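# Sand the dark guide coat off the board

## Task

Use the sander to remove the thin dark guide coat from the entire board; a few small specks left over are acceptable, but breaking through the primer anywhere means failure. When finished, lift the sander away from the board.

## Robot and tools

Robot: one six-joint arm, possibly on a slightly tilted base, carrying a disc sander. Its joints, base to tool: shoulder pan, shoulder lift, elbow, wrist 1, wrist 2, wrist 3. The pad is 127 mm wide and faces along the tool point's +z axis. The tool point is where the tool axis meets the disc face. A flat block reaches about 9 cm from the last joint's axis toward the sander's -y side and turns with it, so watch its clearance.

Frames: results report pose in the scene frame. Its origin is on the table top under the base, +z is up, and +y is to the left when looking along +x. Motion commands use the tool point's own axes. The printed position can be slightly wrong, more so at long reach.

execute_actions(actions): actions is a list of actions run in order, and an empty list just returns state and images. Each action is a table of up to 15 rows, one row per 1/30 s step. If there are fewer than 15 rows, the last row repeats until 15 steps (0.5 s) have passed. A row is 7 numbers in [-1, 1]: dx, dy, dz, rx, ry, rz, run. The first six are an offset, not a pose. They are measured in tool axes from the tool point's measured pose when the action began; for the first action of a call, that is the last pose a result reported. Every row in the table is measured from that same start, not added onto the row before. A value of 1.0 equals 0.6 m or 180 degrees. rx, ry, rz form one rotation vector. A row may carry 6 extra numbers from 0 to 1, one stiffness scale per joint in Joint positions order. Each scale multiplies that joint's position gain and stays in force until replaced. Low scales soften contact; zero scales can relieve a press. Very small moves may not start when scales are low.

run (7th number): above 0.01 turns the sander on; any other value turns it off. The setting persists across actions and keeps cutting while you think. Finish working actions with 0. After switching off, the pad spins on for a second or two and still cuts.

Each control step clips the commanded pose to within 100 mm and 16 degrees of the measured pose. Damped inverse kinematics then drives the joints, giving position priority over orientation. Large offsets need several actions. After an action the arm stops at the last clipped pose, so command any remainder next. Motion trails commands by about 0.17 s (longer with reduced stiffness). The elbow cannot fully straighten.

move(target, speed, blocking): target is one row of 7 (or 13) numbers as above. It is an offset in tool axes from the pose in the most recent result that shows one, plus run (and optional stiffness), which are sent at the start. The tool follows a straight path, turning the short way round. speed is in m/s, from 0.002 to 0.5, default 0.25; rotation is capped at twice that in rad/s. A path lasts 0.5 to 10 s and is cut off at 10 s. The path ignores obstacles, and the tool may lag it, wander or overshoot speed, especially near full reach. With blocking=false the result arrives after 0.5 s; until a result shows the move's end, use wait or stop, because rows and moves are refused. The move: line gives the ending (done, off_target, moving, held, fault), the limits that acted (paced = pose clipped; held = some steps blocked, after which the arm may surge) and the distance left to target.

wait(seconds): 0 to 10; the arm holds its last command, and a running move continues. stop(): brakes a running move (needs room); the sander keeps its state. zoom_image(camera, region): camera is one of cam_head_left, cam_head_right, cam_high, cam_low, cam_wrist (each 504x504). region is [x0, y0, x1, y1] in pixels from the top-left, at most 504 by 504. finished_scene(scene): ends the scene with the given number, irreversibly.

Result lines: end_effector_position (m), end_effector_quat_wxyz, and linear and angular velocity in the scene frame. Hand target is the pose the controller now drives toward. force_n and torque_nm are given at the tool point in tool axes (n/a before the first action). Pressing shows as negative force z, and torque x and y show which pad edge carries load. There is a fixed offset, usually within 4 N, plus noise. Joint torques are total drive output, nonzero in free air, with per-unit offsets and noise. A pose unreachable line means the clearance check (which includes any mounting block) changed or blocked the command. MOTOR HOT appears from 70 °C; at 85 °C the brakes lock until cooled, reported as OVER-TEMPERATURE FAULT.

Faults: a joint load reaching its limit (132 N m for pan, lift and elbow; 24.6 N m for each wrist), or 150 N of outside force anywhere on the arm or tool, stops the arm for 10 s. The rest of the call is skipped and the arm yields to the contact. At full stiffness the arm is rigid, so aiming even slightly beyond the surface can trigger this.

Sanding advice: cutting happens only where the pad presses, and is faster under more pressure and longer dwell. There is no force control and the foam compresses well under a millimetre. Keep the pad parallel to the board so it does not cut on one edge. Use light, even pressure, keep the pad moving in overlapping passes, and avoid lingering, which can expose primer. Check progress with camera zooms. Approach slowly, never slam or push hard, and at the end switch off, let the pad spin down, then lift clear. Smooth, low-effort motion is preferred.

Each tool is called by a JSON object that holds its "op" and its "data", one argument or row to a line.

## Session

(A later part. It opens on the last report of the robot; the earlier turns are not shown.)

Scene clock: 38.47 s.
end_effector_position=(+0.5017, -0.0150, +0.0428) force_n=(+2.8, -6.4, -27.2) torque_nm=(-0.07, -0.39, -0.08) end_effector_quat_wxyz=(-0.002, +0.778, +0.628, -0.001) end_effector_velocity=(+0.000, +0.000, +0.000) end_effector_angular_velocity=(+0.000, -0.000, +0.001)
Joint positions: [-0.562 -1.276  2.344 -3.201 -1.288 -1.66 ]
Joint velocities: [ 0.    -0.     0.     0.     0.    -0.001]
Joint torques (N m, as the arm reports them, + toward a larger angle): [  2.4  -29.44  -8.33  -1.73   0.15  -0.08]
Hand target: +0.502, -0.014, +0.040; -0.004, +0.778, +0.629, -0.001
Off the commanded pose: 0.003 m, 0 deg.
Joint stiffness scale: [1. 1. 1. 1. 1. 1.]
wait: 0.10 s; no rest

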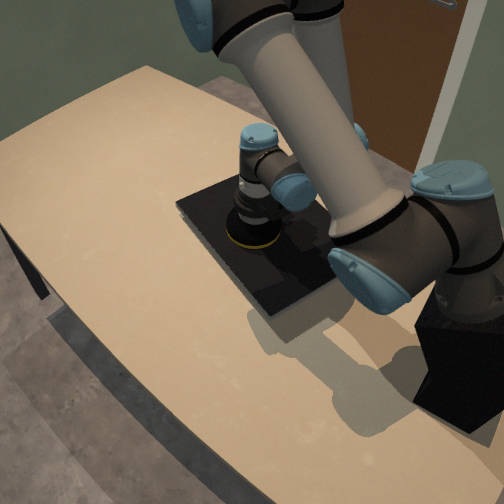

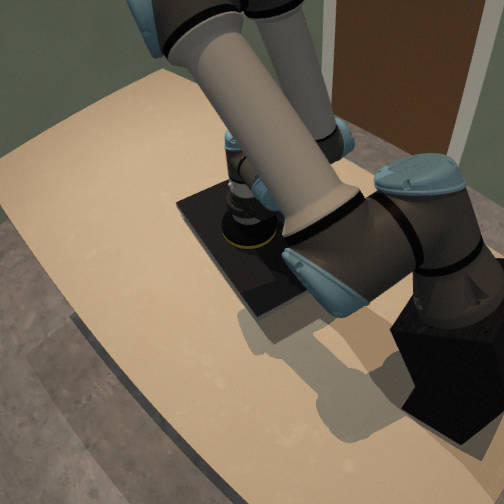

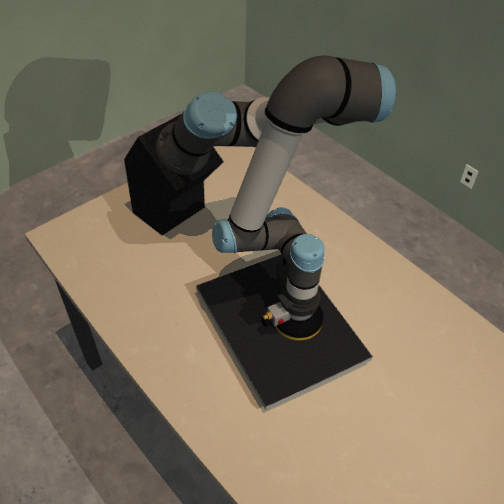

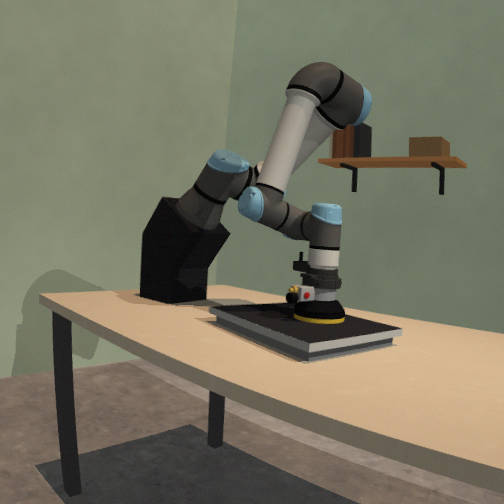

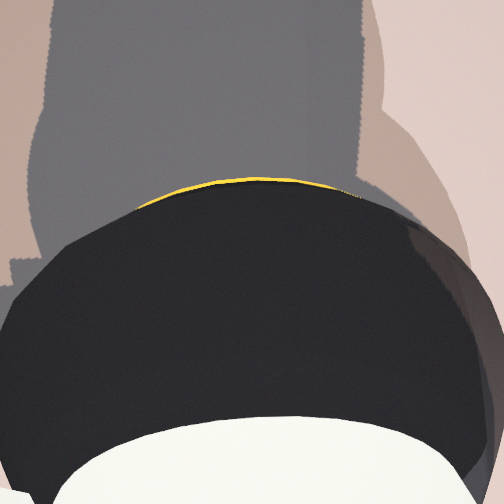

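{"op": "move", "data": {
  "target": [0.002, -0.3295, 0.0138, 0.001, -0.0008, 0, 1],
  "speed": 0.14
}}

{"op": "wait", "data": {
  "seconds": 0.45
}}

{"op": "move", "data": {
  "target": [-0.0035, 0.5625, 0.0415, 0.0191, 0.0024, 0.004, 1],
  "speed": 0.075
}}

{"op": "move", "data": {
  "target": [0.15, -0.275, -0.005, 0, 0, 0, 0],
  "speed": 0.3
}}

{"op": "zoom_image", "data": {
  "camera": "cam_high",
  "region": [180, 230, 400, 420]
}}

{"op": "zoom_image", "data": {
  "camera": "cam_head_left",
  "region": [160, 140, 400, 360]
}}

Scene clock: 45.03 s.
end_effector_position=(+0.3110, +0.0299, +0.0415) force_n=(+0.4, +1.5, -50.0) torque_nm=(+0.00, -0.26, -0.38) end_effector_quat_wxyz=(+0.003, +0.776, +0.630, +0.000) end_effector_velocity=(+0.001, -0.000, +0.000) end_effector_angular_velocity=(-0.004, -0.011, +0.007)
Joint positions: [-0.614 -0.855  2.784 -4.058 -1.263 -1.709]
Joint velocities: [ 0.     0.011  0.    -0.024 -0.    -0.003]
Joint torques (N m, as the arm reports them, + toward a larger angle): [  1.04 -14.24   2.66   2.86   0.14   0.12]
Hand target: +0.309, +0.028, +0.035; -0.002, +0.778, +0.628, -0.003
Off the commanded pose: 0.007 m, 1 deg.
Joint stiffness scale: [1. 1. 1. 1. 1. 1.]
move: off_target

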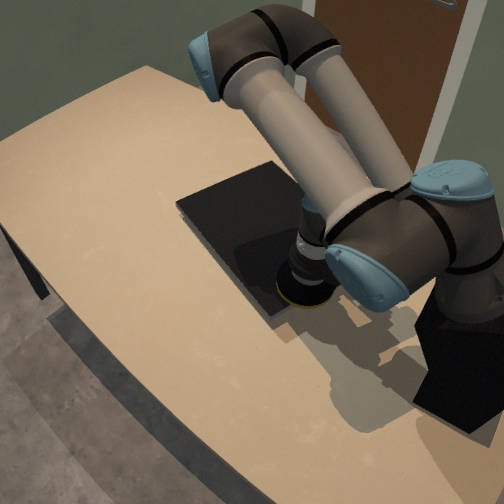

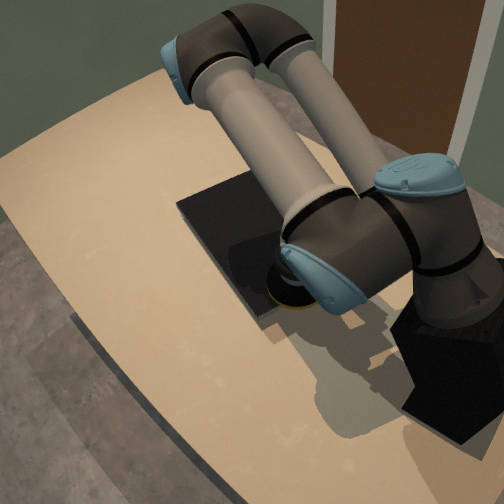

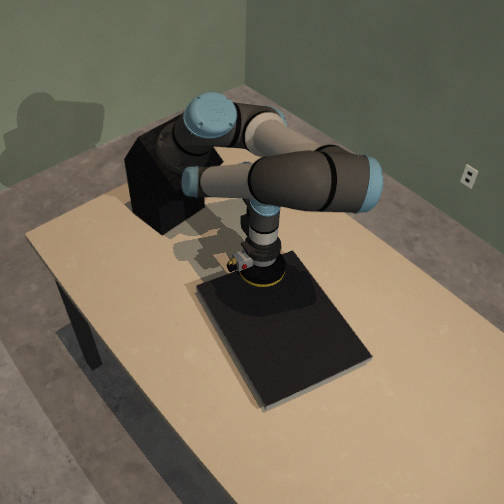

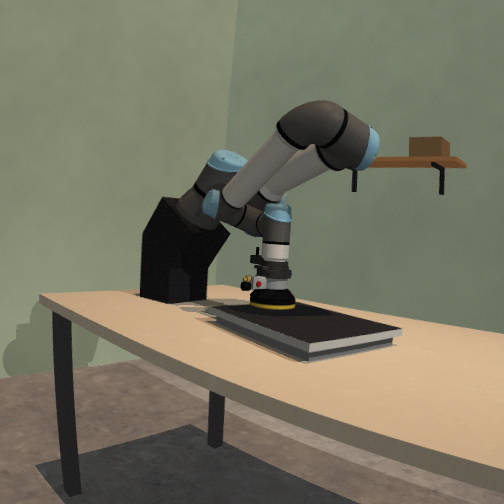

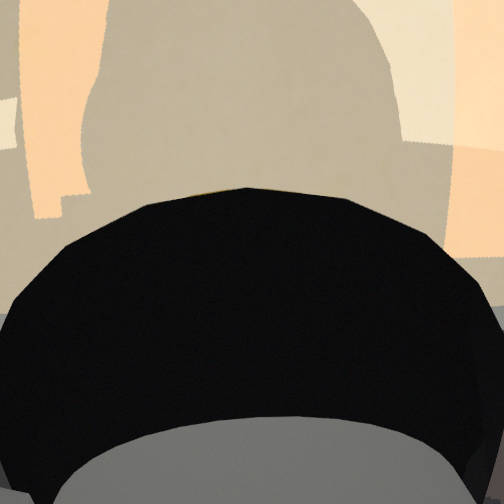

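Scene clock: 45.50 s.
end_effector_position=(+0.3112, +0.0301, +0.0416) force_n=(+5.2, -0.9, -50.0) torque_nm=(-0.18, -0.83, -0.33) end_effector_quat_wxyz=(+0.003, +0.776, +0.630, +0.001) end_effector_velocity=(-0.000, -0.000, -0.000) end_effector_angular_velocity=(-0.001, +0.001, -0.000)
Joint positions: [-0.614 -0.854  2.784 -4.06  -1.262 -1.709]
Joint velocities: [ 0.     0.    -0.     0.    -0.002  0.   ]
Joint torques (N m, as the arm reports them, + toward a larger angle): [ -0.39 -13.77   1.87   3.04  -0.14  -0.11]
Hand target: +0.309, +0.028, +0.035; -0.002, +0.778, +0.628, -0.003
Off the commanded pose: 0.007 m, 1 deg.
Joint stiffness scale: [1. 1. 1. 1. 1. 1.]
wait: 0.47 s; no rest ("run" is on)

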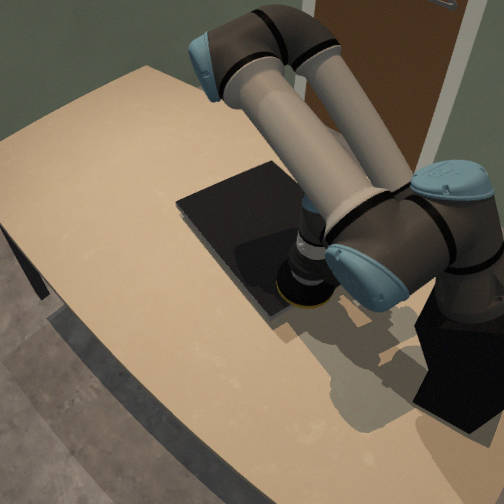

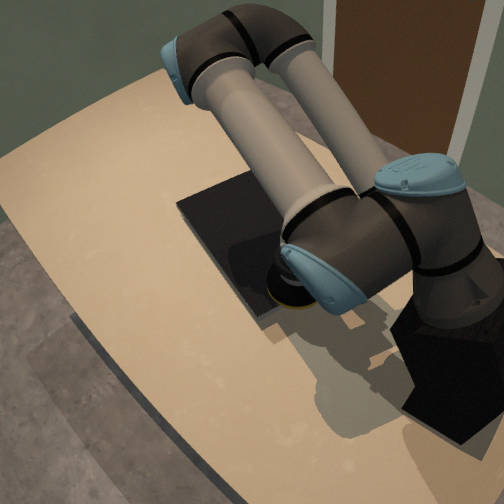

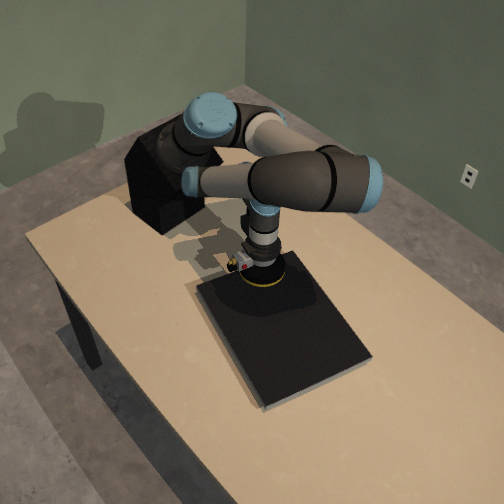

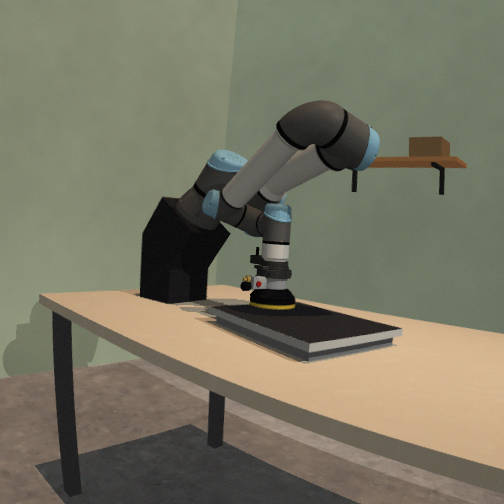

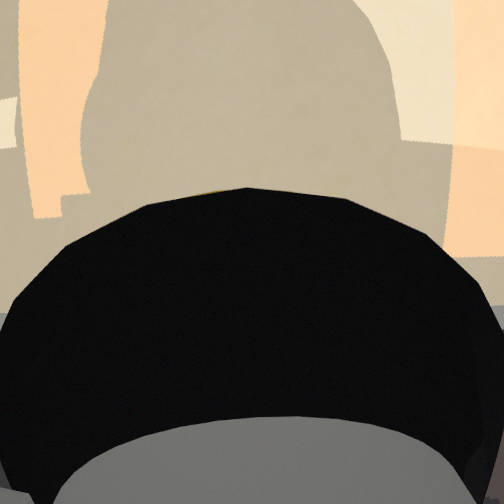

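Scene clock: 50.43 s.
end_effector_position=(+0.6614, -0.0457, +0.0417) force_n=(+1.4, +1.1, -49.1) torque_nm=(+0.07, +0.10, -0.14) end_effector_quat_wxyz=(+0.001, +0.777, +0.629, -0.000) end_effector_velocity=(-0.001, +0.001, -0.001) end_effector_angular_velocity=(+0.005, +0.012, -0.004)
Joint positions: [-0.528 -1.218  1.9   -2.827 -1.308 -1.632]
Joint velocities: [ 0.001  0.    -0.005  0.018  0.001  0.002]
Joint torques (N m, as the arm reports them, + toward a larger angle): [  2.97 -14.93  -2.99   1.55  -0.13   0.23]
Hand target: +0.641, -0.042, +0.020; -0.022, +0.780, +0.625, -0.015
Off the commanded pose: 0.031 m, 3 deg.
Joint stiffness scale: [1. 1. 1. 1. 1. 1.]
move: off_target

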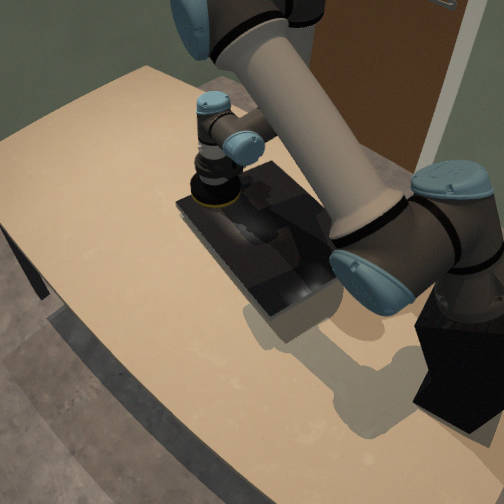

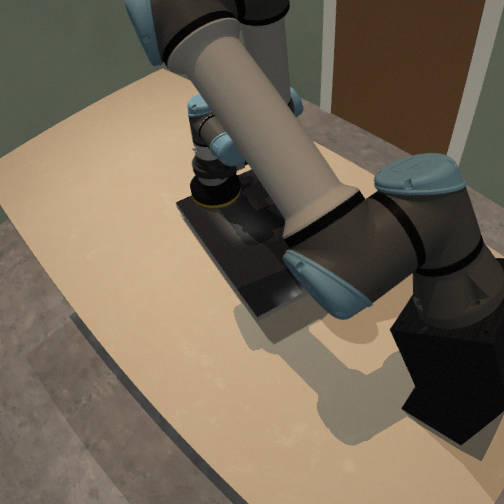

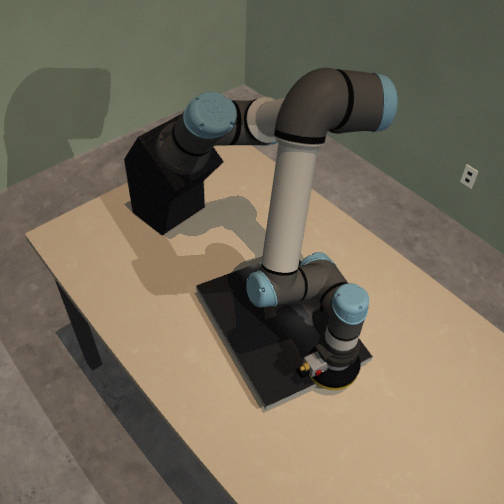

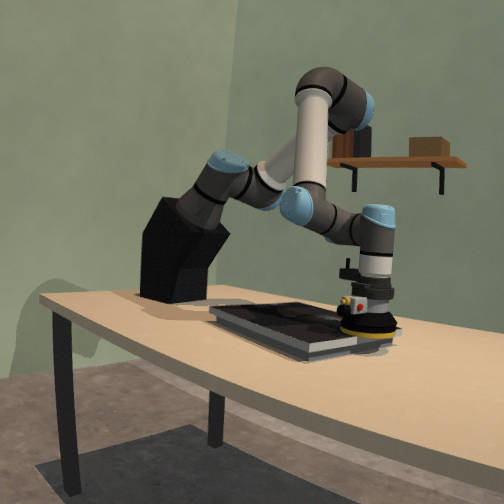

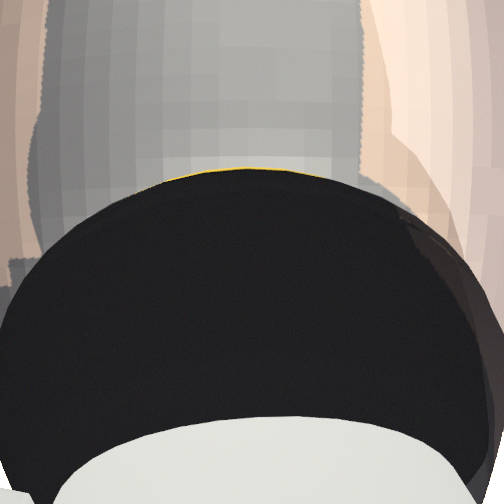

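Scene clock: 51.73 s.
end_effector_position=(+0.5209, +0.0759, +0.0455) force_n=(+3.1, +3.7, +2.2) torque_nm=(+0.31, -0.21, -0.09) end_effector_quat_wxyz=(+0.002, +0.777, +0.629, +0.001) end_effector_velocity=(+0.002, -0.001, +0.001) end_effector_angular_velocity=(-0.004, -0.009, -0.002)
Joint positions: [-0.338 -1.285  2.287 -3.184 -1.414 -1.47 ]
Joint velocities: [-0.     0.    -0.    -0.01  -0.002  0.003]
Joint torques (N m, as the arm reports them, + toward a larger angle): [  5.78 -36.83  -2.12  -3.66  -0.99   0.34]
Hand target: +0.519, +0.077, +0.044; +0.001, +0.777, +0.629, -0.000
Off the commanded pose: 0.003 m, 0 deg.
Joint stiffness scale: [1. 1. 1. 1. 1. 1.]
move: done

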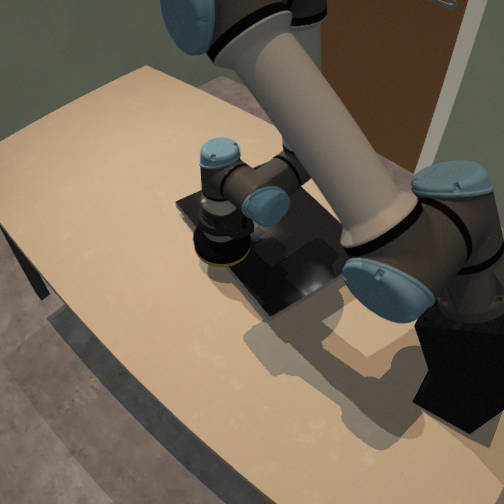

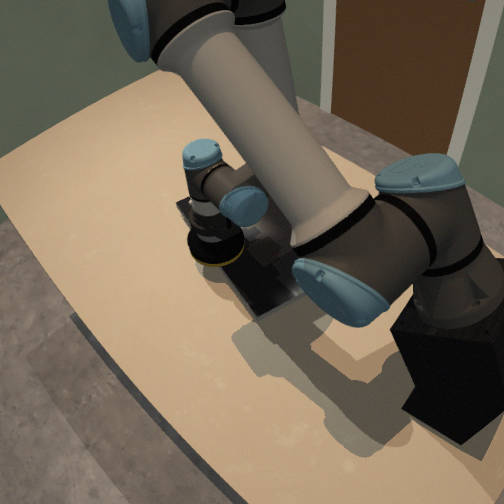

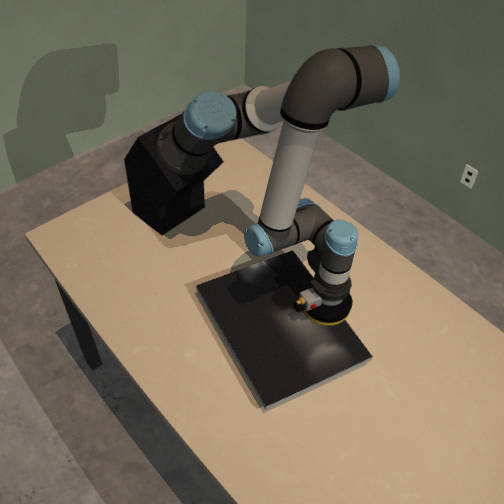

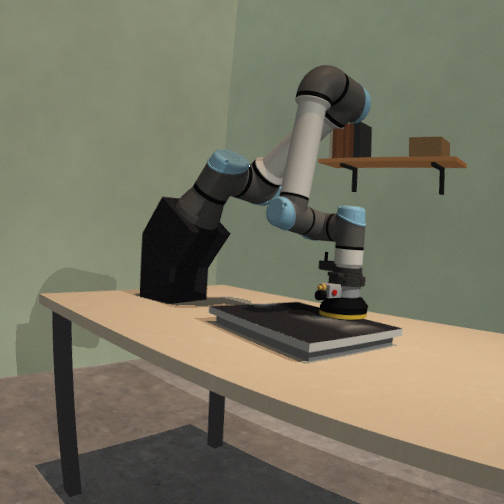

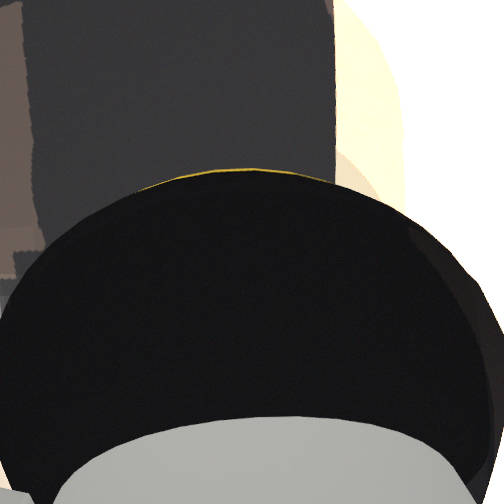

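Region (180, 230, 400, 420) of cam_high's 504x504 image, scaled by 2.291, with more detail than that image has; it fills the top 435 rows of this view, and the rest is white.

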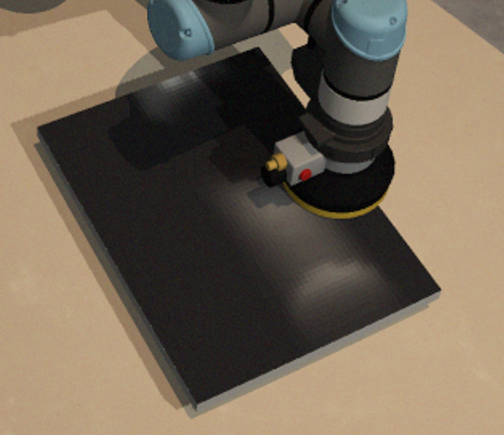

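Region (160, 140, 400, 360) of cam_head_left's 504x504 image, scaled by 2.100, with more detail than that image has; it fills the top 462 rows of this view, and the rest is white.

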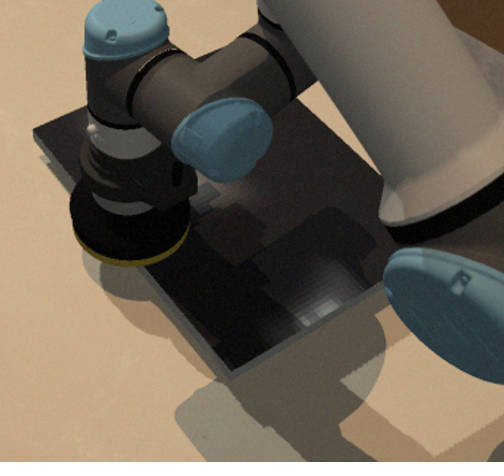

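{"op": "execute_actions", "data": {
  "actions": []
}}

Scene clock: 54.30 s.
end_effector_position=(+0.5210, +0.0759, +0.0455) force_n=(+2.5, -4.5, -1.4) torque_nm=(-0.94, -0.16, +0.08) end_effector_quat_wxyz=(+0.002, +0.777, +0.629, +0.001) end_effector_velocity=(-0.000, -0.000, +0.000) end_effector_angular_velocity=(+0.000, +0.001, -0.001)
Joint positions: [-0.338 -1.285  2.287 -3.185 -1.415 -1.47 ]
Joint velocities: [-0.    -0.     0.     0.001  0.     0.001]
Joint torques (N m, as the arm reports them, + toward a larger angle): [  6.13 -35.9   -1.9   -3.66  -0.83   0.43]
Hand target: +0.519, +0.077, +0.044; +0.001, +0.777, +0.629, -0.000
Off the commanded pose: 0.003 m, 0 deg.
Joint stiffness scale: [1. 1. 1. 1. 1. 1.]

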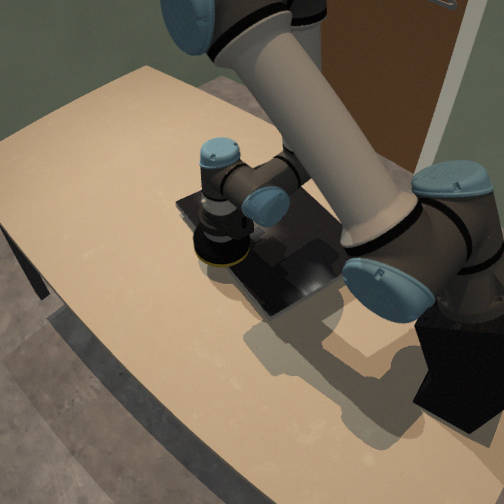

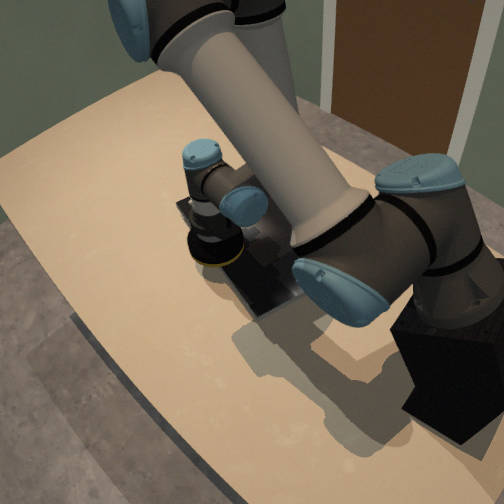

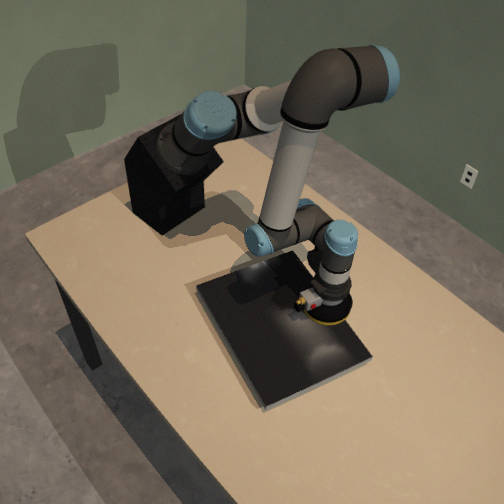

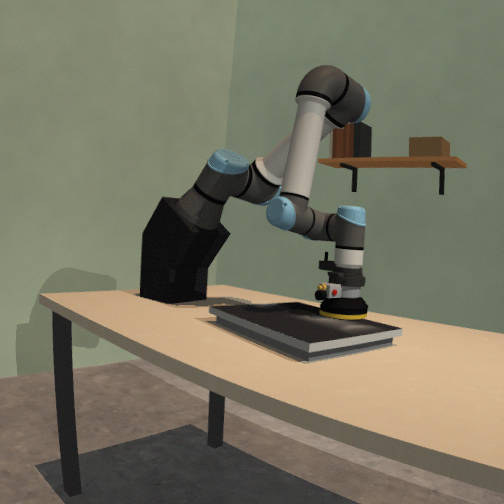

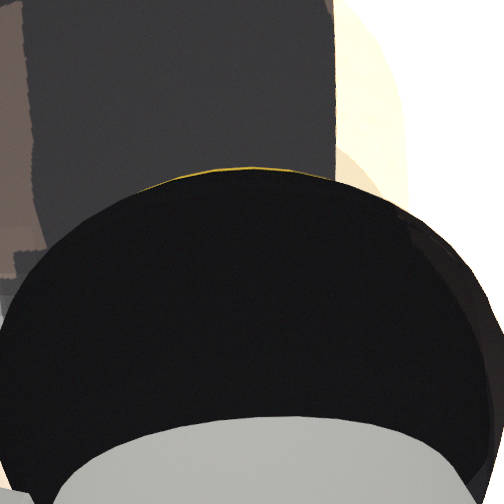

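{"op": "zoom_image", "data": {
  "camera": "cam_high",
  "region": [180, 230, 400, 420]
}}

{"op": "zoom_image", "data": {
  "camera": "cam_head_left",
  "region": [160, 140, 400, 360]
}}

Region (180, 230, 400, 420) of cam_high's 504x504 image, scaled by 2.291, with more detail than that image has; it fills the top 435 rows of this view, and the rest is white.

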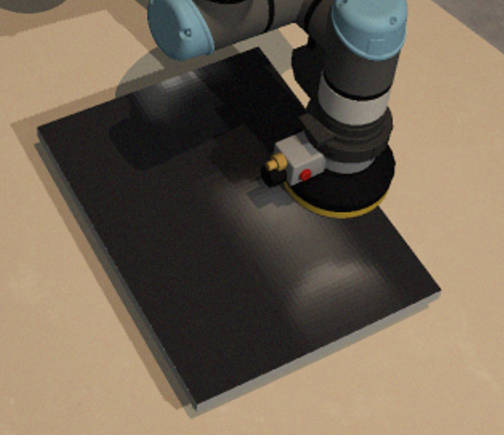

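Region (160, 140, 400, 360) of cam_head_left's 504x504 image, scaled by 2.100, with more detail than that image has; it fills the top 462 rows of this view, and the rest is white.

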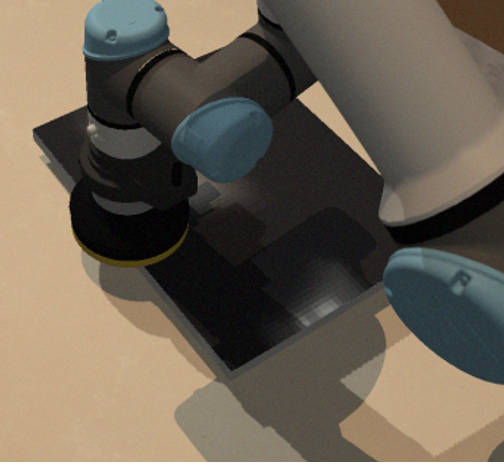

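{"op": "zoom_image", "data": {
  "camera": "cam_head_right",
  "region": [170, 170, 330, 330]
}}

{"op": "zoom_image", "data": {
  "camera": "cam_high",
  "region": [200, 245, 320, 345]
}}

Region (170, 170, 330, 330) of cam_head_right's 504x504 image, scaled by 3.150, with more detail than that image has.

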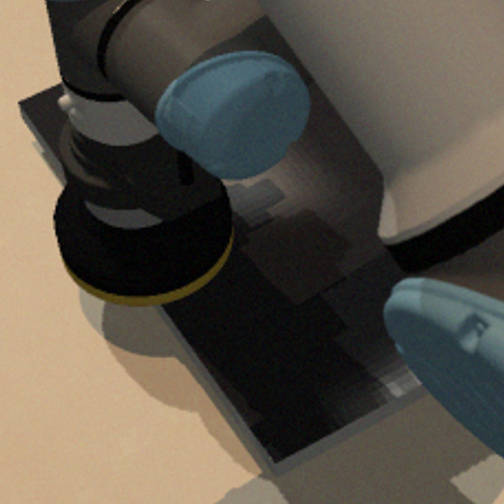

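Region (200, 245, 320, 345) of cam_high's 504x504 image, scaled by 4.200, with more detail than that image has.

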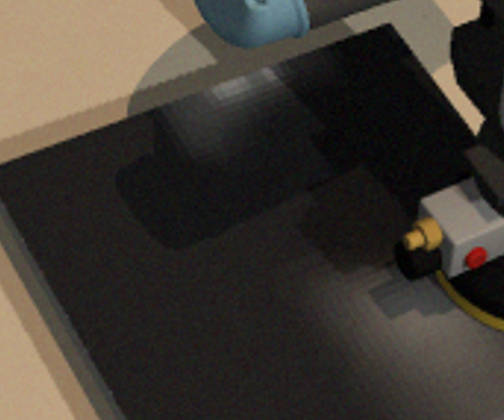

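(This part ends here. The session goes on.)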